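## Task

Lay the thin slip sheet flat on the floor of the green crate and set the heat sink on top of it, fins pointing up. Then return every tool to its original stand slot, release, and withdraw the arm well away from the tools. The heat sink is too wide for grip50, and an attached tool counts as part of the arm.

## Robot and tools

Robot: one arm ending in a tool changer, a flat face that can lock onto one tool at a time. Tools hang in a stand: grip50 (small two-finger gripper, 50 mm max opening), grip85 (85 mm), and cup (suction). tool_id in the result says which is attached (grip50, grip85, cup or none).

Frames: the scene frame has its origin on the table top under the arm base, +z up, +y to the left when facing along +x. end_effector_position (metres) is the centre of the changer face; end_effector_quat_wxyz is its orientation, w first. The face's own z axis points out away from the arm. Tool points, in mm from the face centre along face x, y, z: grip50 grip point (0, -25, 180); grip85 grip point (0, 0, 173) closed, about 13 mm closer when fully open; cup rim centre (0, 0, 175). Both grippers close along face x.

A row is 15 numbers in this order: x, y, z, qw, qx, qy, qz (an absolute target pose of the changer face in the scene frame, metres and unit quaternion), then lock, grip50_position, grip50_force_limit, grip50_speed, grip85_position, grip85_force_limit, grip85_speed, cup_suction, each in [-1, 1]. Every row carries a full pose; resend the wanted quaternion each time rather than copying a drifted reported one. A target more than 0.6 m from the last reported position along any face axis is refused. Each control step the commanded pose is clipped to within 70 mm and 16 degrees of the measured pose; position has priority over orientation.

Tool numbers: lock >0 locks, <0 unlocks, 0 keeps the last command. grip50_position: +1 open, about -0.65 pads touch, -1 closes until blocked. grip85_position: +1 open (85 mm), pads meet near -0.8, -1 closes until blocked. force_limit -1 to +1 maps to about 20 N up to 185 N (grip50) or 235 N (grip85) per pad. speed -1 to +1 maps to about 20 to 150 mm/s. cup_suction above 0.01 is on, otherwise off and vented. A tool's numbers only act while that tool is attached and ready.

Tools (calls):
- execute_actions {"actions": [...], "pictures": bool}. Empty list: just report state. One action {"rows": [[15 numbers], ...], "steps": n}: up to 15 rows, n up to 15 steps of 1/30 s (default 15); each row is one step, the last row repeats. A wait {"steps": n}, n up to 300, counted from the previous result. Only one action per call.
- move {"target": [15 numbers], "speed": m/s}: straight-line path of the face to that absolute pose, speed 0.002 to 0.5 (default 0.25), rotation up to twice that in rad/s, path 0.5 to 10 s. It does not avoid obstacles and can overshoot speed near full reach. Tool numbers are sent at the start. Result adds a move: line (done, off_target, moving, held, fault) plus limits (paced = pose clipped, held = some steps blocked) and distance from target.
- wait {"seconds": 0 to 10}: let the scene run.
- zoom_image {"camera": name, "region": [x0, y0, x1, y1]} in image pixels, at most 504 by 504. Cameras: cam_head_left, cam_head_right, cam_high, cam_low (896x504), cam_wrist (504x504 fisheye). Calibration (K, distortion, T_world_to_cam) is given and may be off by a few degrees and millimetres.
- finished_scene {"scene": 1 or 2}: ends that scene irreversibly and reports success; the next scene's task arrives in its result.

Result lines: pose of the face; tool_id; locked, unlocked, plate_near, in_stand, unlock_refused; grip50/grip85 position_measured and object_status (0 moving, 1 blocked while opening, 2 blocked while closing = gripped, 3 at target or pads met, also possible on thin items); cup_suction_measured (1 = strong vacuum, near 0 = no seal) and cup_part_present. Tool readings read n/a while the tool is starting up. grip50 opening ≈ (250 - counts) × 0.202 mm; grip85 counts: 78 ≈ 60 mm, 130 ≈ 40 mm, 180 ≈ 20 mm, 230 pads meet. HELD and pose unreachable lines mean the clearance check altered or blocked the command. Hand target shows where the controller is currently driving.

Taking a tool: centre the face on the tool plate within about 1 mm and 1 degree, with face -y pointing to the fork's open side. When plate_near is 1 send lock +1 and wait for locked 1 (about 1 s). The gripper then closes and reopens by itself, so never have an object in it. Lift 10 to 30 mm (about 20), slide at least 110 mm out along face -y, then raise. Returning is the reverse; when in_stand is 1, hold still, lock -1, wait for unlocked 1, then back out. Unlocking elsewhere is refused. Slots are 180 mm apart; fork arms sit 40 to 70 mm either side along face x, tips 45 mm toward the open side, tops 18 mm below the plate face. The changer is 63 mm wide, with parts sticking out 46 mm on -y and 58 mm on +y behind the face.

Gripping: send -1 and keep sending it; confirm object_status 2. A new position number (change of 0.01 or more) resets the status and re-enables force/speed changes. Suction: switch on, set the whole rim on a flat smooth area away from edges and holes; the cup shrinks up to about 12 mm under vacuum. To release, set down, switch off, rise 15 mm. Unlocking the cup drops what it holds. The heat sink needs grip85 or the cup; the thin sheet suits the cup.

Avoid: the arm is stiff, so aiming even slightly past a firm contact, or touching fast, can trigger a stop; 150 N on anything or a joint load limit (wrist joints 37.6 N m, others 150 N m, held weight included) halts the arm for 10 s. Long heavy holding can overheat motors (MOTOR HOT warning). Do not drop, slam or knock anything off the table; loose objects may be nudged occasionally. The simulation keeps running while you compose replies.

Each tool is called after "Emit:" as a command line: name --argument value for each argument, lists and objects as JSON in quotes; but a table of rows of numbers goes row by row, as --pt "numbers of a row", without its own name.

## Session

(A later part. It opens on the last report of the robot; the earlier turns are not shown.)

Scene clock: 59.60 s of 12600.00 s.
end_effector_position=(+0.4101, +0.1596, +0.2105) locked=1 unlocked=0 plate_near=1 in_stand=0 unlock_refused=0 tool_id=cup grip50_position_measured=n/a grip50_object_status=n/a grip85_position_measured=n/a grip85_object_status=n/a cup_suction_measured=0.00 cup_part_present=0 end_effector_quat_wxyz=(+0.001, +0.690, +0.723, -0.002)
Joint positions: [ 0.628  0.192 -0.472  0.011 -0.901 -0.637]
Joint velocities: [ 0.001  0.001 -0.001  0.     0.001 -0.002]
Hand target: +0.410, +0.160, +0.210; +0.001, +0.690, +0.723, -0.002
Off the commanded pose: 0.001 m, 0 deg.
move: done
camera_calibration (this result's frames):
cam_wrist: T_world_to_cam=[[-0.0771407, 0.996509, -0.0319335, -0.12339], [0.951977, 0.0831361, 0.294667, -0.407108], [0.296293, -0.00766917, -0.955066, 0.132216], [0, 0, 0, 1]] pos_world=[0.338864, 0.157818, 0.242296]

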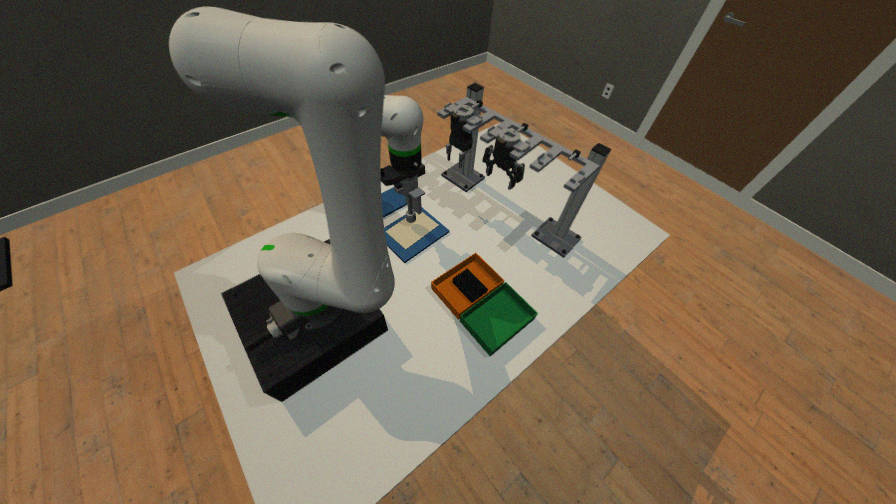

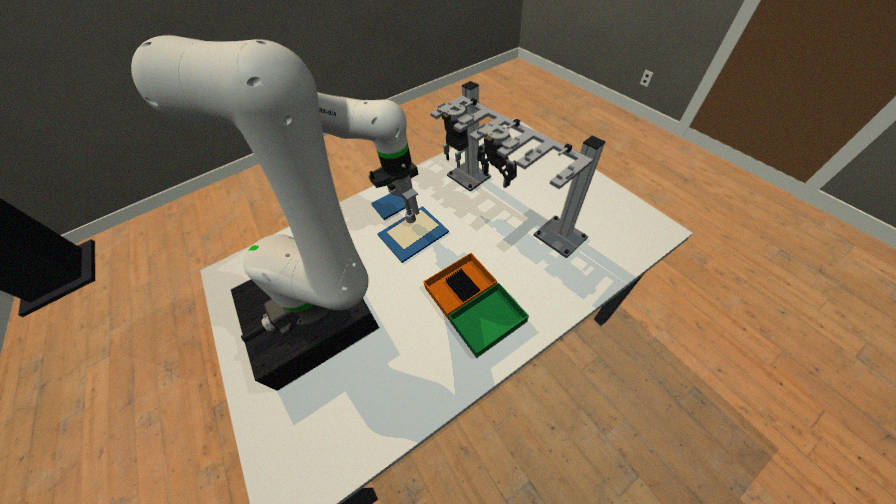

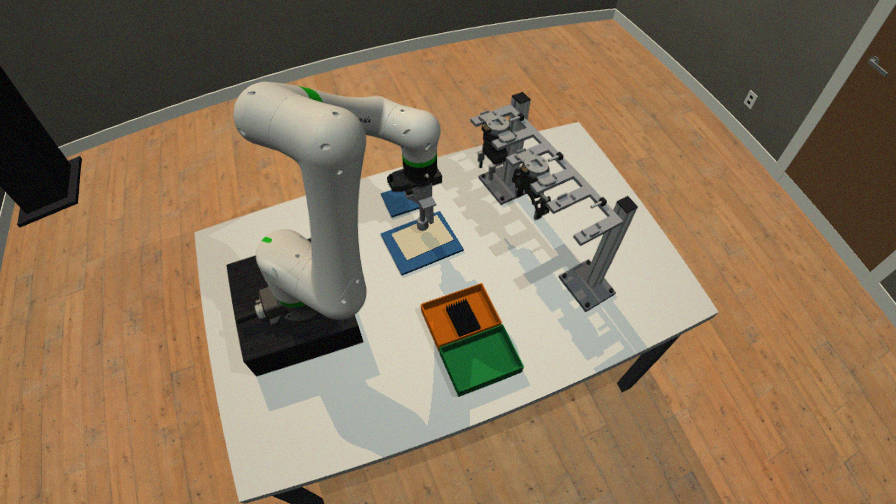

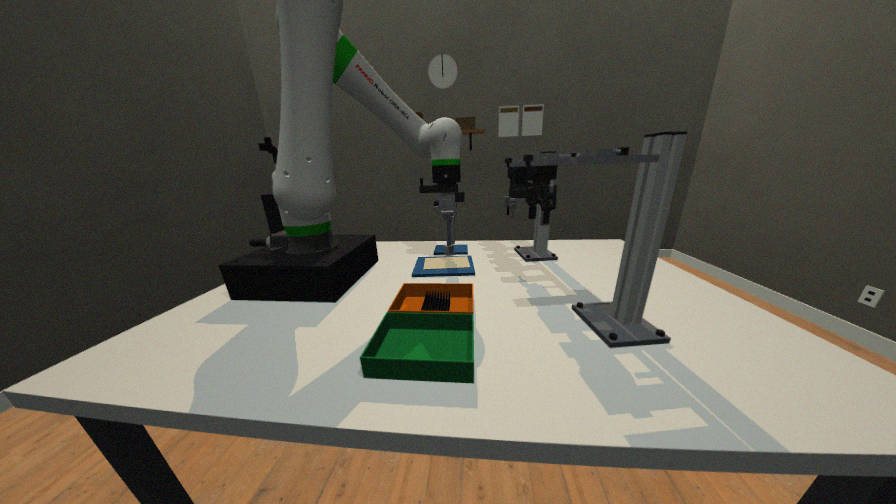

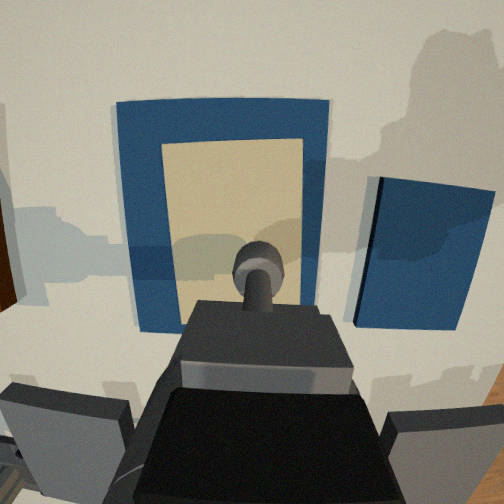

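Emit:
move --target '[0.398,0.143,0.186,0,0.669,0.743,0,0,1,0,0,1,0,0,1]' --speed 0.025

Emit:
move --target '[0.398,0.143,0.25,0,0.669,0.743,0,0,1,0,0,1,0,0,1]' --speed 0.07

Emit:
move --target '[0.402,-0.307,0.24,0,0.712,0.702,0,0,1,0,0,1,0,0,1]'

Emit:
move --target '[0.402,-0.307,0.212,0,0.712,0.702,0,0,1,0,0,1,0,0,1]' --speed 0.04

Scene clock: 62.67 s of 12600.00 s.
end_effector_position=(+0.3979, +0.1430, +0.1861) locked=1 unlocked=0 plate_near=1 in_stand=0 unlock_refused=0 tool_id=cup grip50_position_measured=n/a grip50_object_status=n/a grip85_position_measured=n/a grip85_object_status=n/a cup_suction_measured=0.75 cup_part_present=1 end_effector_quat_wxyz=(+0.000, +0.669, +0.743, +0.000)
Joint positions: [ 0.613  0.197 -0.54   0.009 -0.825 -0.564]
Joint velocities: [ 0.     0.001 -0.001 -0.001  0.001  0.   ]
Hand target: +0.398, +0.143, +0.186; +0.000, +0.669, +0.743, +0.000
Off the commanded pose: 0.000 m, 0 deg.
move: done
camera_calibration (this result's frames):
cam_wrist: T_world_to_cam=[[-0.134497, 0.990492, -0.0289071, -0.0853819], [0.945254, 0.136998, 0.296187, -0.392206], [0.297332, 0.0125118, -0.954692, 0.109024], [0, 0, 0, 1]] pos_world=[0.326834, 0.136938, 0.217783]

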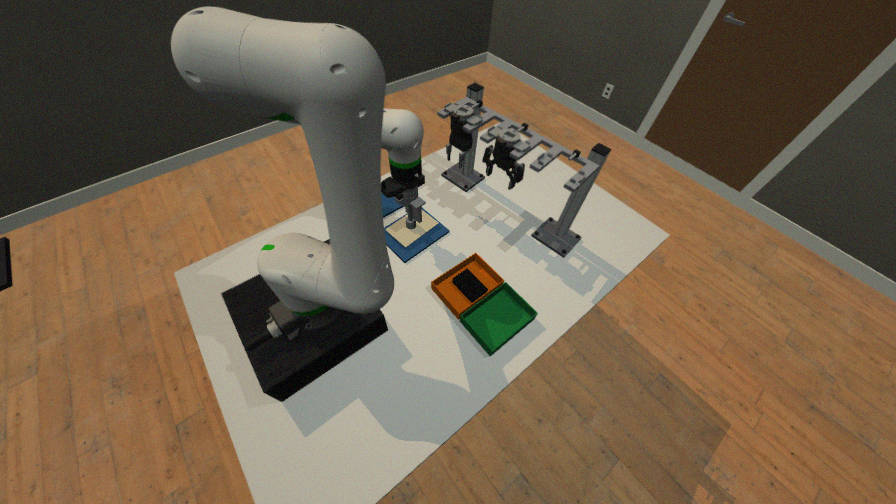

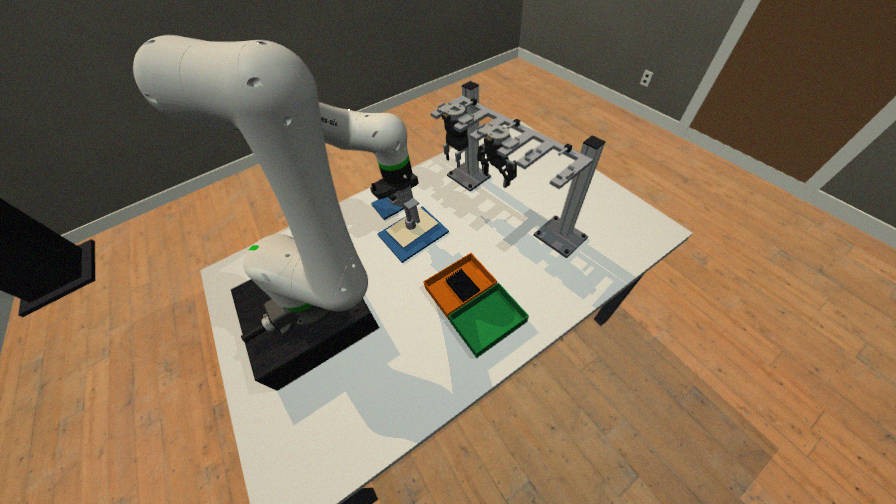

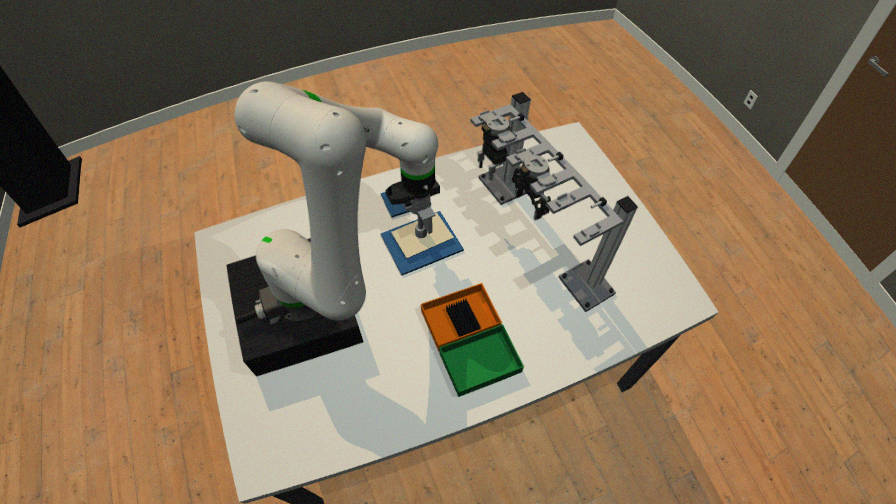

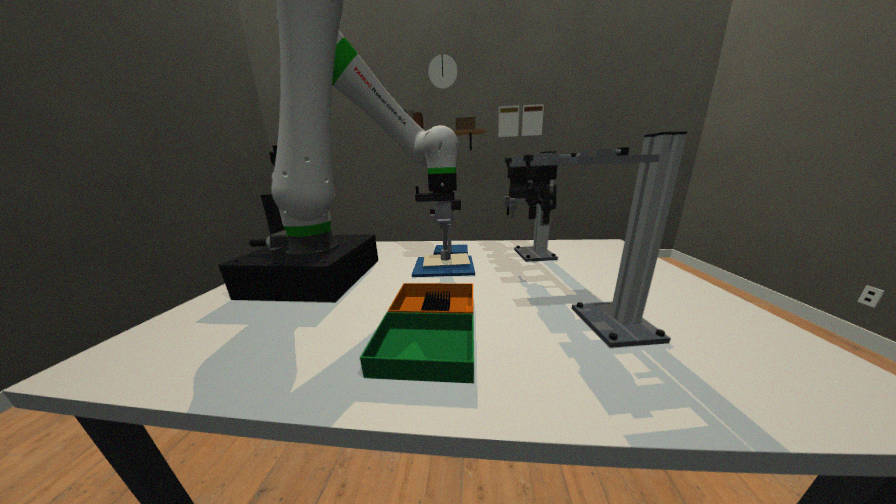

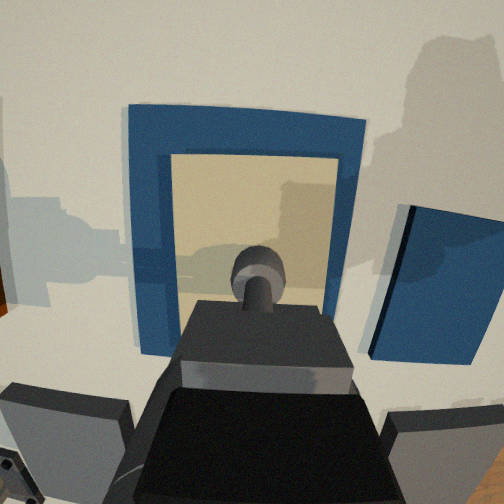

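Scene clock: 63.90 s of 12600.00 s.
end_effector_position=(+0.3982, +0.1432, +0.2499) locked=1 unlocked=0 plate_near=1 in_stand=0 unlock_refused=0 tool_id=cup grip50_position_measured=n/a grip50_object_status=n/a grip85_position_measured=n/a grip85_object_status=n/a cup_suction_measured=0.89 cup_part_present=1 end_effector_quat_wxyz=(-0.000, +0.669, +0.743, +0.000)
Joint positions: [ 0.614  0.088 -0.48   0.007 -0.994 -0.562]
Joint velocities: [ 0.    -0.002  0.001  0.001 -0.002  0.001]
Hand target: +0.398, +0.143, +0.250; -0.000, +0.669, +0.743, +0.000
Off the commanded pose: 0.000 m, 0 deg.
move: done
camera_calibration (this result's frames):
cam_wrist: T_world_to_cam=[[-0.135104, 0.990419, -0.0285747, -0.083571], [0.945271, 0.137482, 0.295908, -0.411381], [0.297002, 0.0129675, -0.954789, 0.169903], [0, 0, 0, 1]] pos_world=[0.327114, 0.137125, 0.281565]

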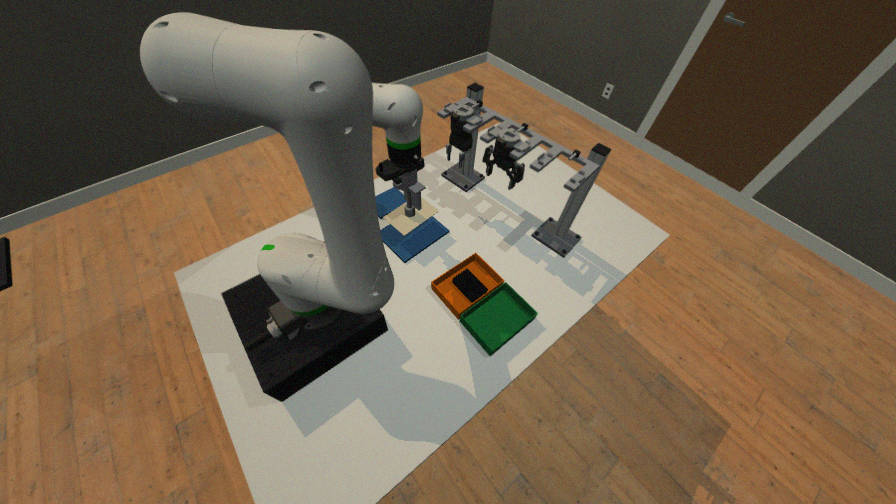

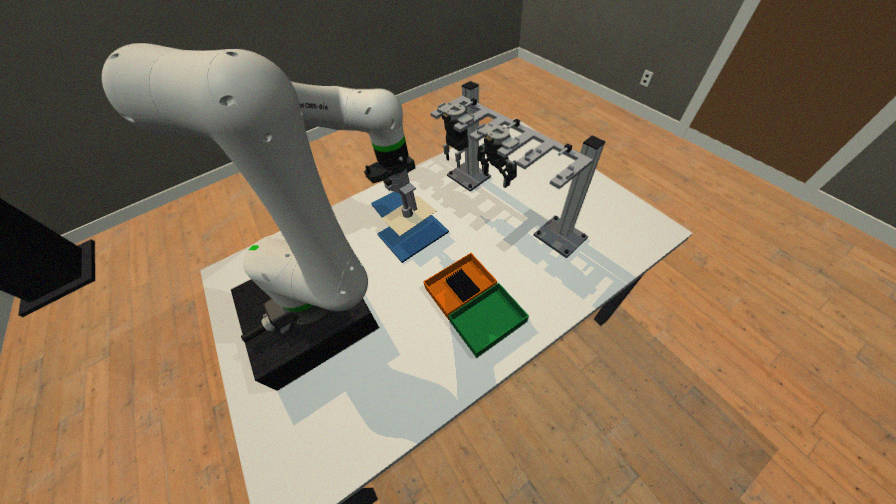

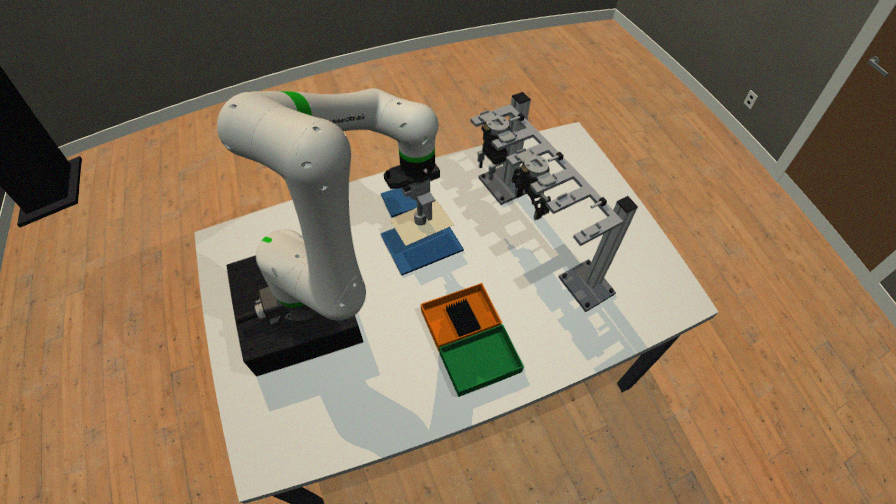

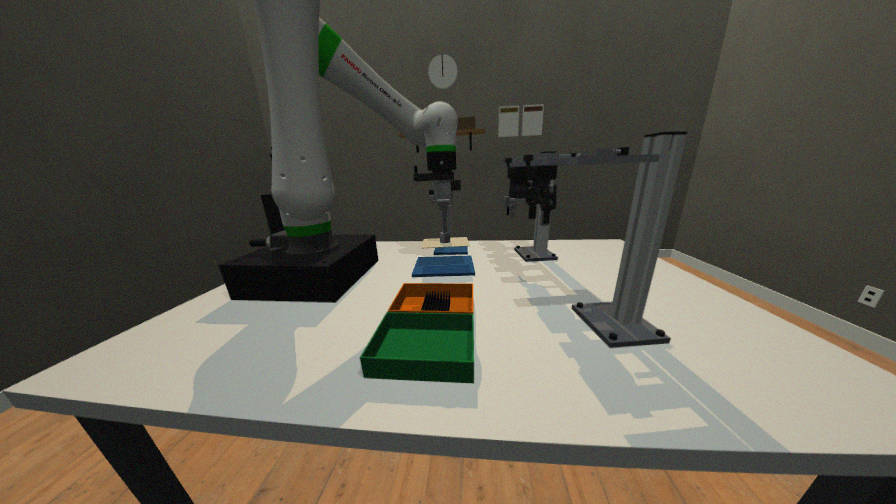

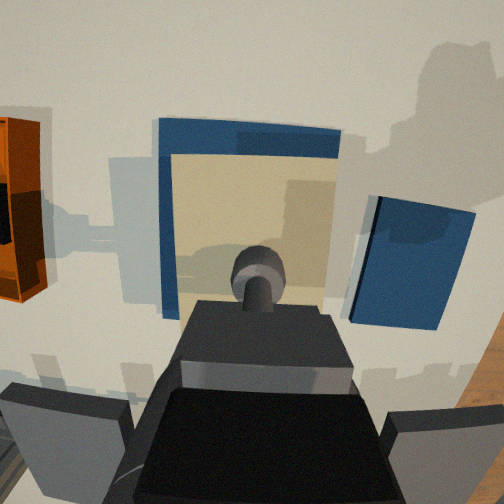

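Scene clock: 66.20 s of 12600.00 s.
end_effector_position=(+0.4010, -0.3063, +0.2398) locked=1 unlocked=0 plate_near=1 in_stand=0 unlock_refused=0 tool_id=cup grip50_position_measured=n/a grip50_object_status=n/a grip85_position_measured=n/a grip85_object_status=n/a cup_suction_measured=0.89 cup_part_present=1 end_effector_quat_wxyz=(-0.000, +0.712, +0.702, +0.002)
Joint positions: [-0.446  0.292 -0.255 -0.009 -1.013  0.387]
Joint velocities: [-0.001 -0.     0.001 -0.001 -0.     0.   ]
Hand target: +0.401, -0.306, +0.240; -0.000, +0.712, +0.702, +0.002
Off the commanded pose: 0.001 m, 0 deg.
move: done
camera_calibration (this result's frames):
cam_wrist: T_world_to_cam=[[-0.0162905, 0.999539, -0.0256181, 0.316137], [0.954192, 0.0231966, 0.298293, -0.388477], [0.29875, -0.0195852, -0.95413, 0.154422], [0, 0, 0, 1]] pos_world=[0.329698, -0.303955, 0.271318]

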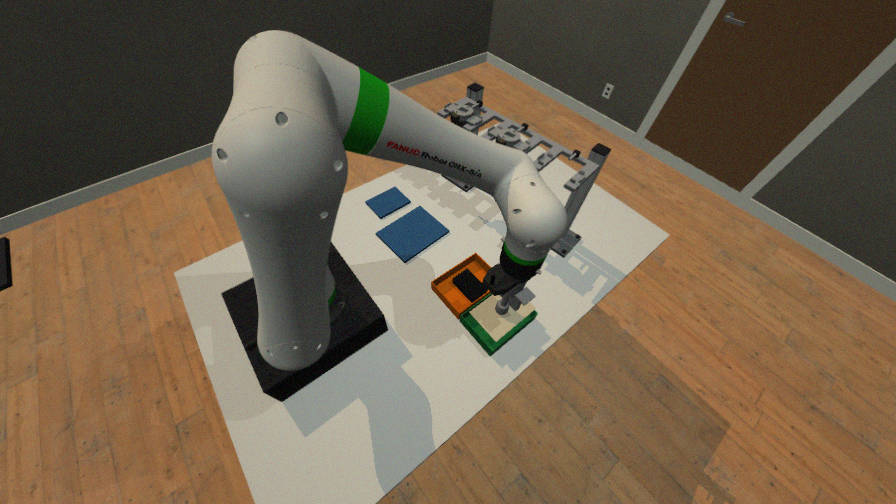

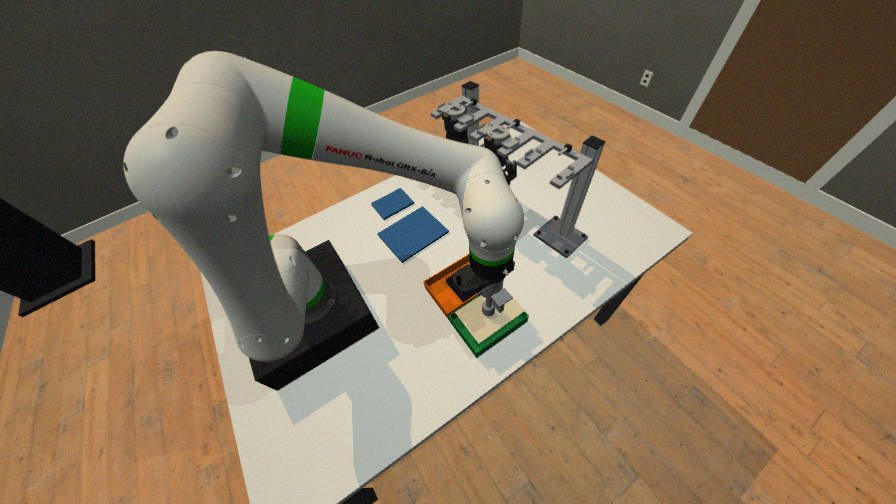

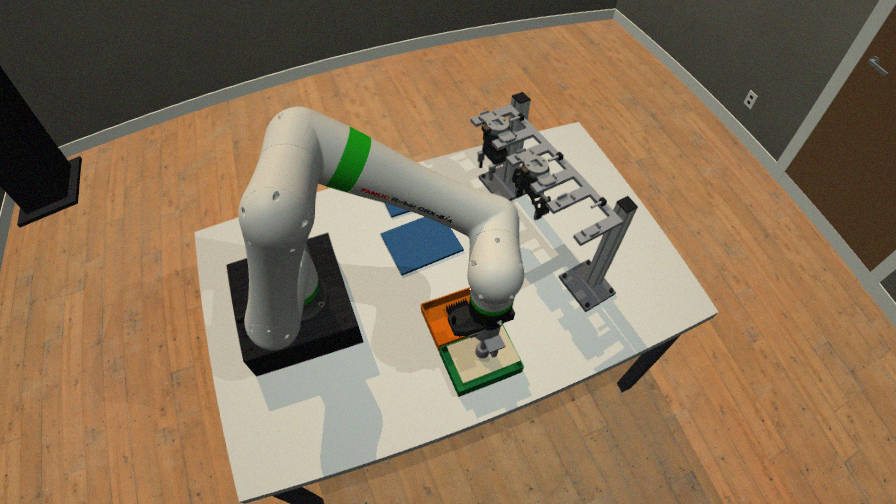

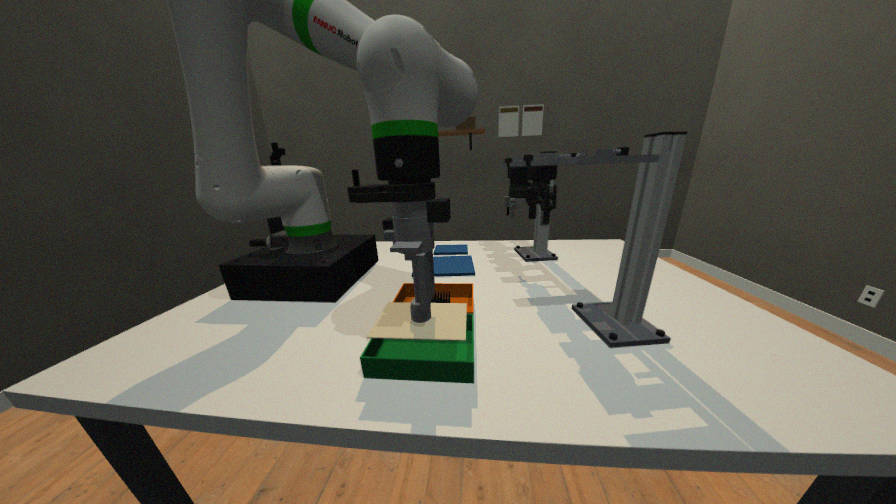

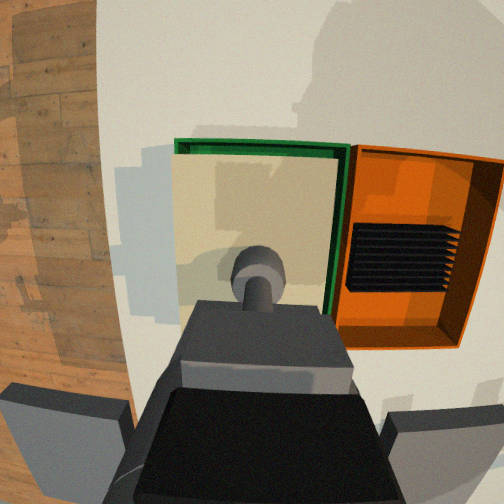

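Scene clock: 67.20 s of 12600.00 s.
end_effector_position=(+0.4019, -0.3070, +0.2121) locked=1 unlocked=0 plate_near=1 in_stand=0 unlock_refused=0 tool_id=cup grip50_position_measured=n/a grip50_object_status=n/a grip85_position_measured=n/a grip85_object_status=n/a cup_suction_measured=0.89 cup_part_present=1 end_effector_quat_wxyz=(+0.000, +0.712, +0.702, -0.000)
Joint positions: [-0.444  0.334 -0.278 -0.005 -0.949  0.383]
Joint velocities: [ 0.001 -0.    -0.001 -0.001  0.001  0.   ]
Hand target: +0.402, -0.307, +0.212; +0.000, +0.712, +0.702, -0.000
Off the commanded pose: 0.000 m, 0 deg.
move: done
camera_calibration (this result's frames):
cam_wrist: T_world_to_cam=[[-0.0161332, 0.999451, -0.0289429, 0.316781], [0.954866, 0.0239872, 0.296066, -0.380545], [0.296598, -0.0228601, -0.954729, 0.127682], [0, 0, 0, 1]] pos_world=[0.33061, -0.30456, 0.243736]

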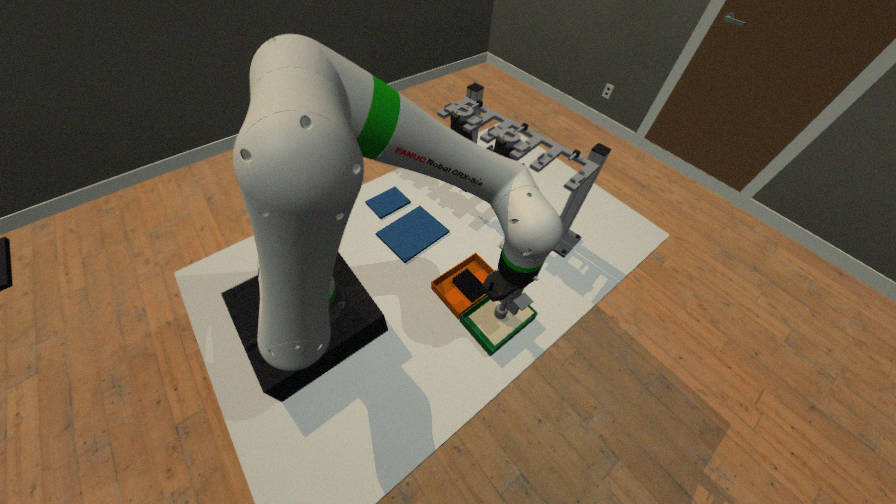

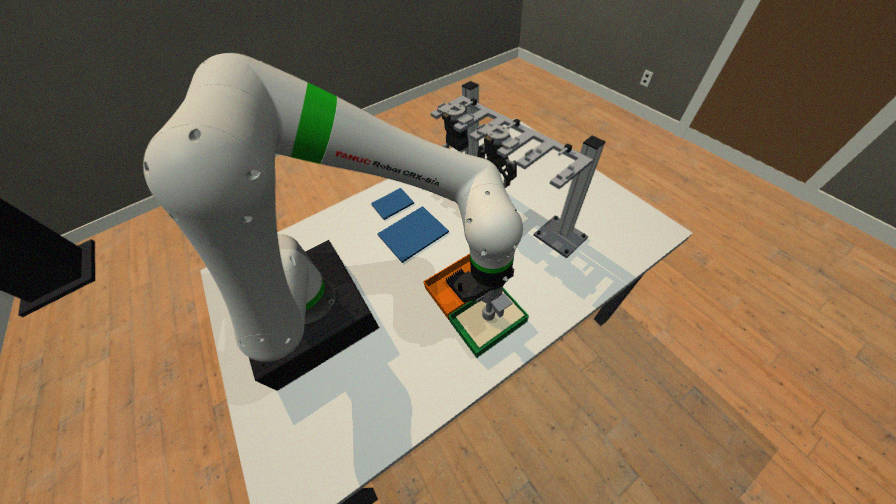

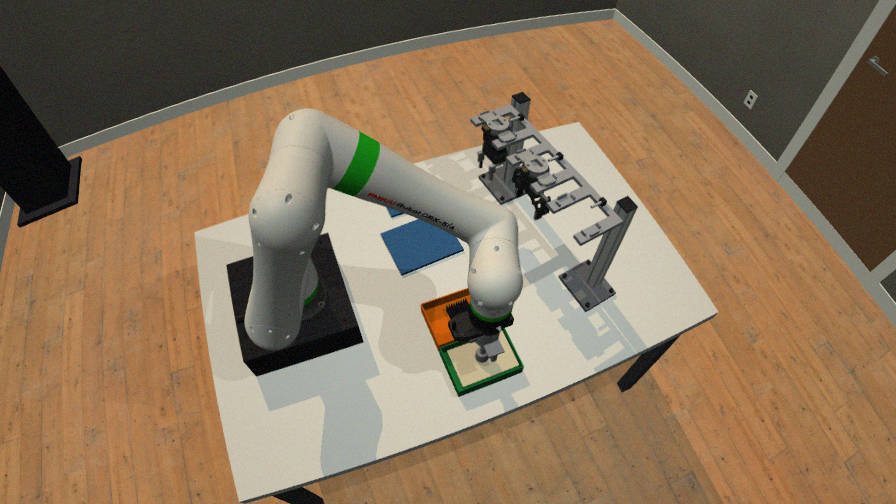

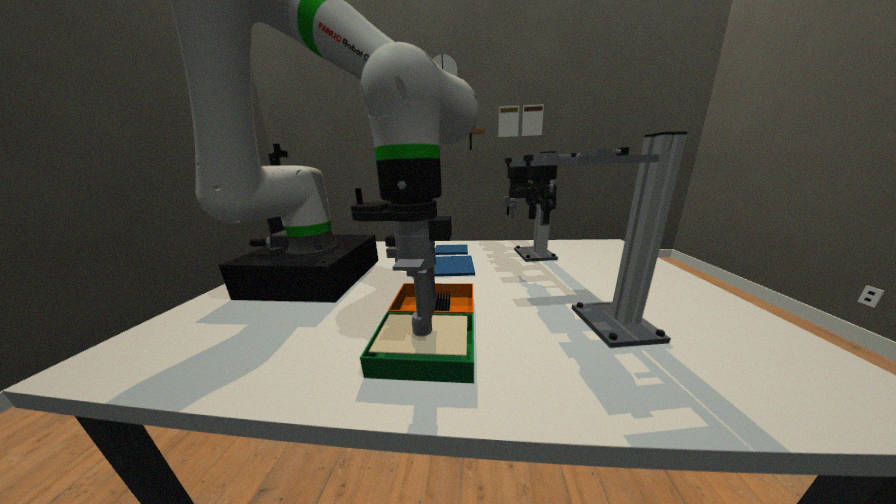

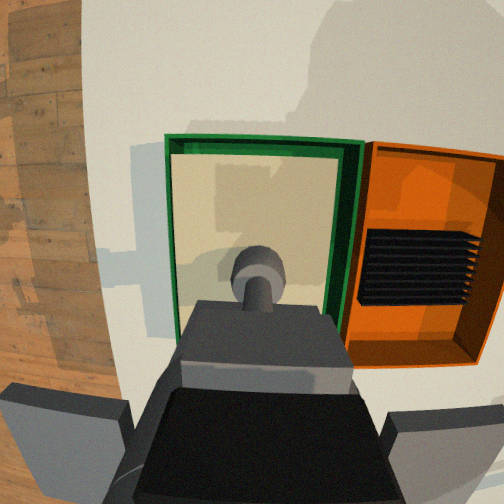

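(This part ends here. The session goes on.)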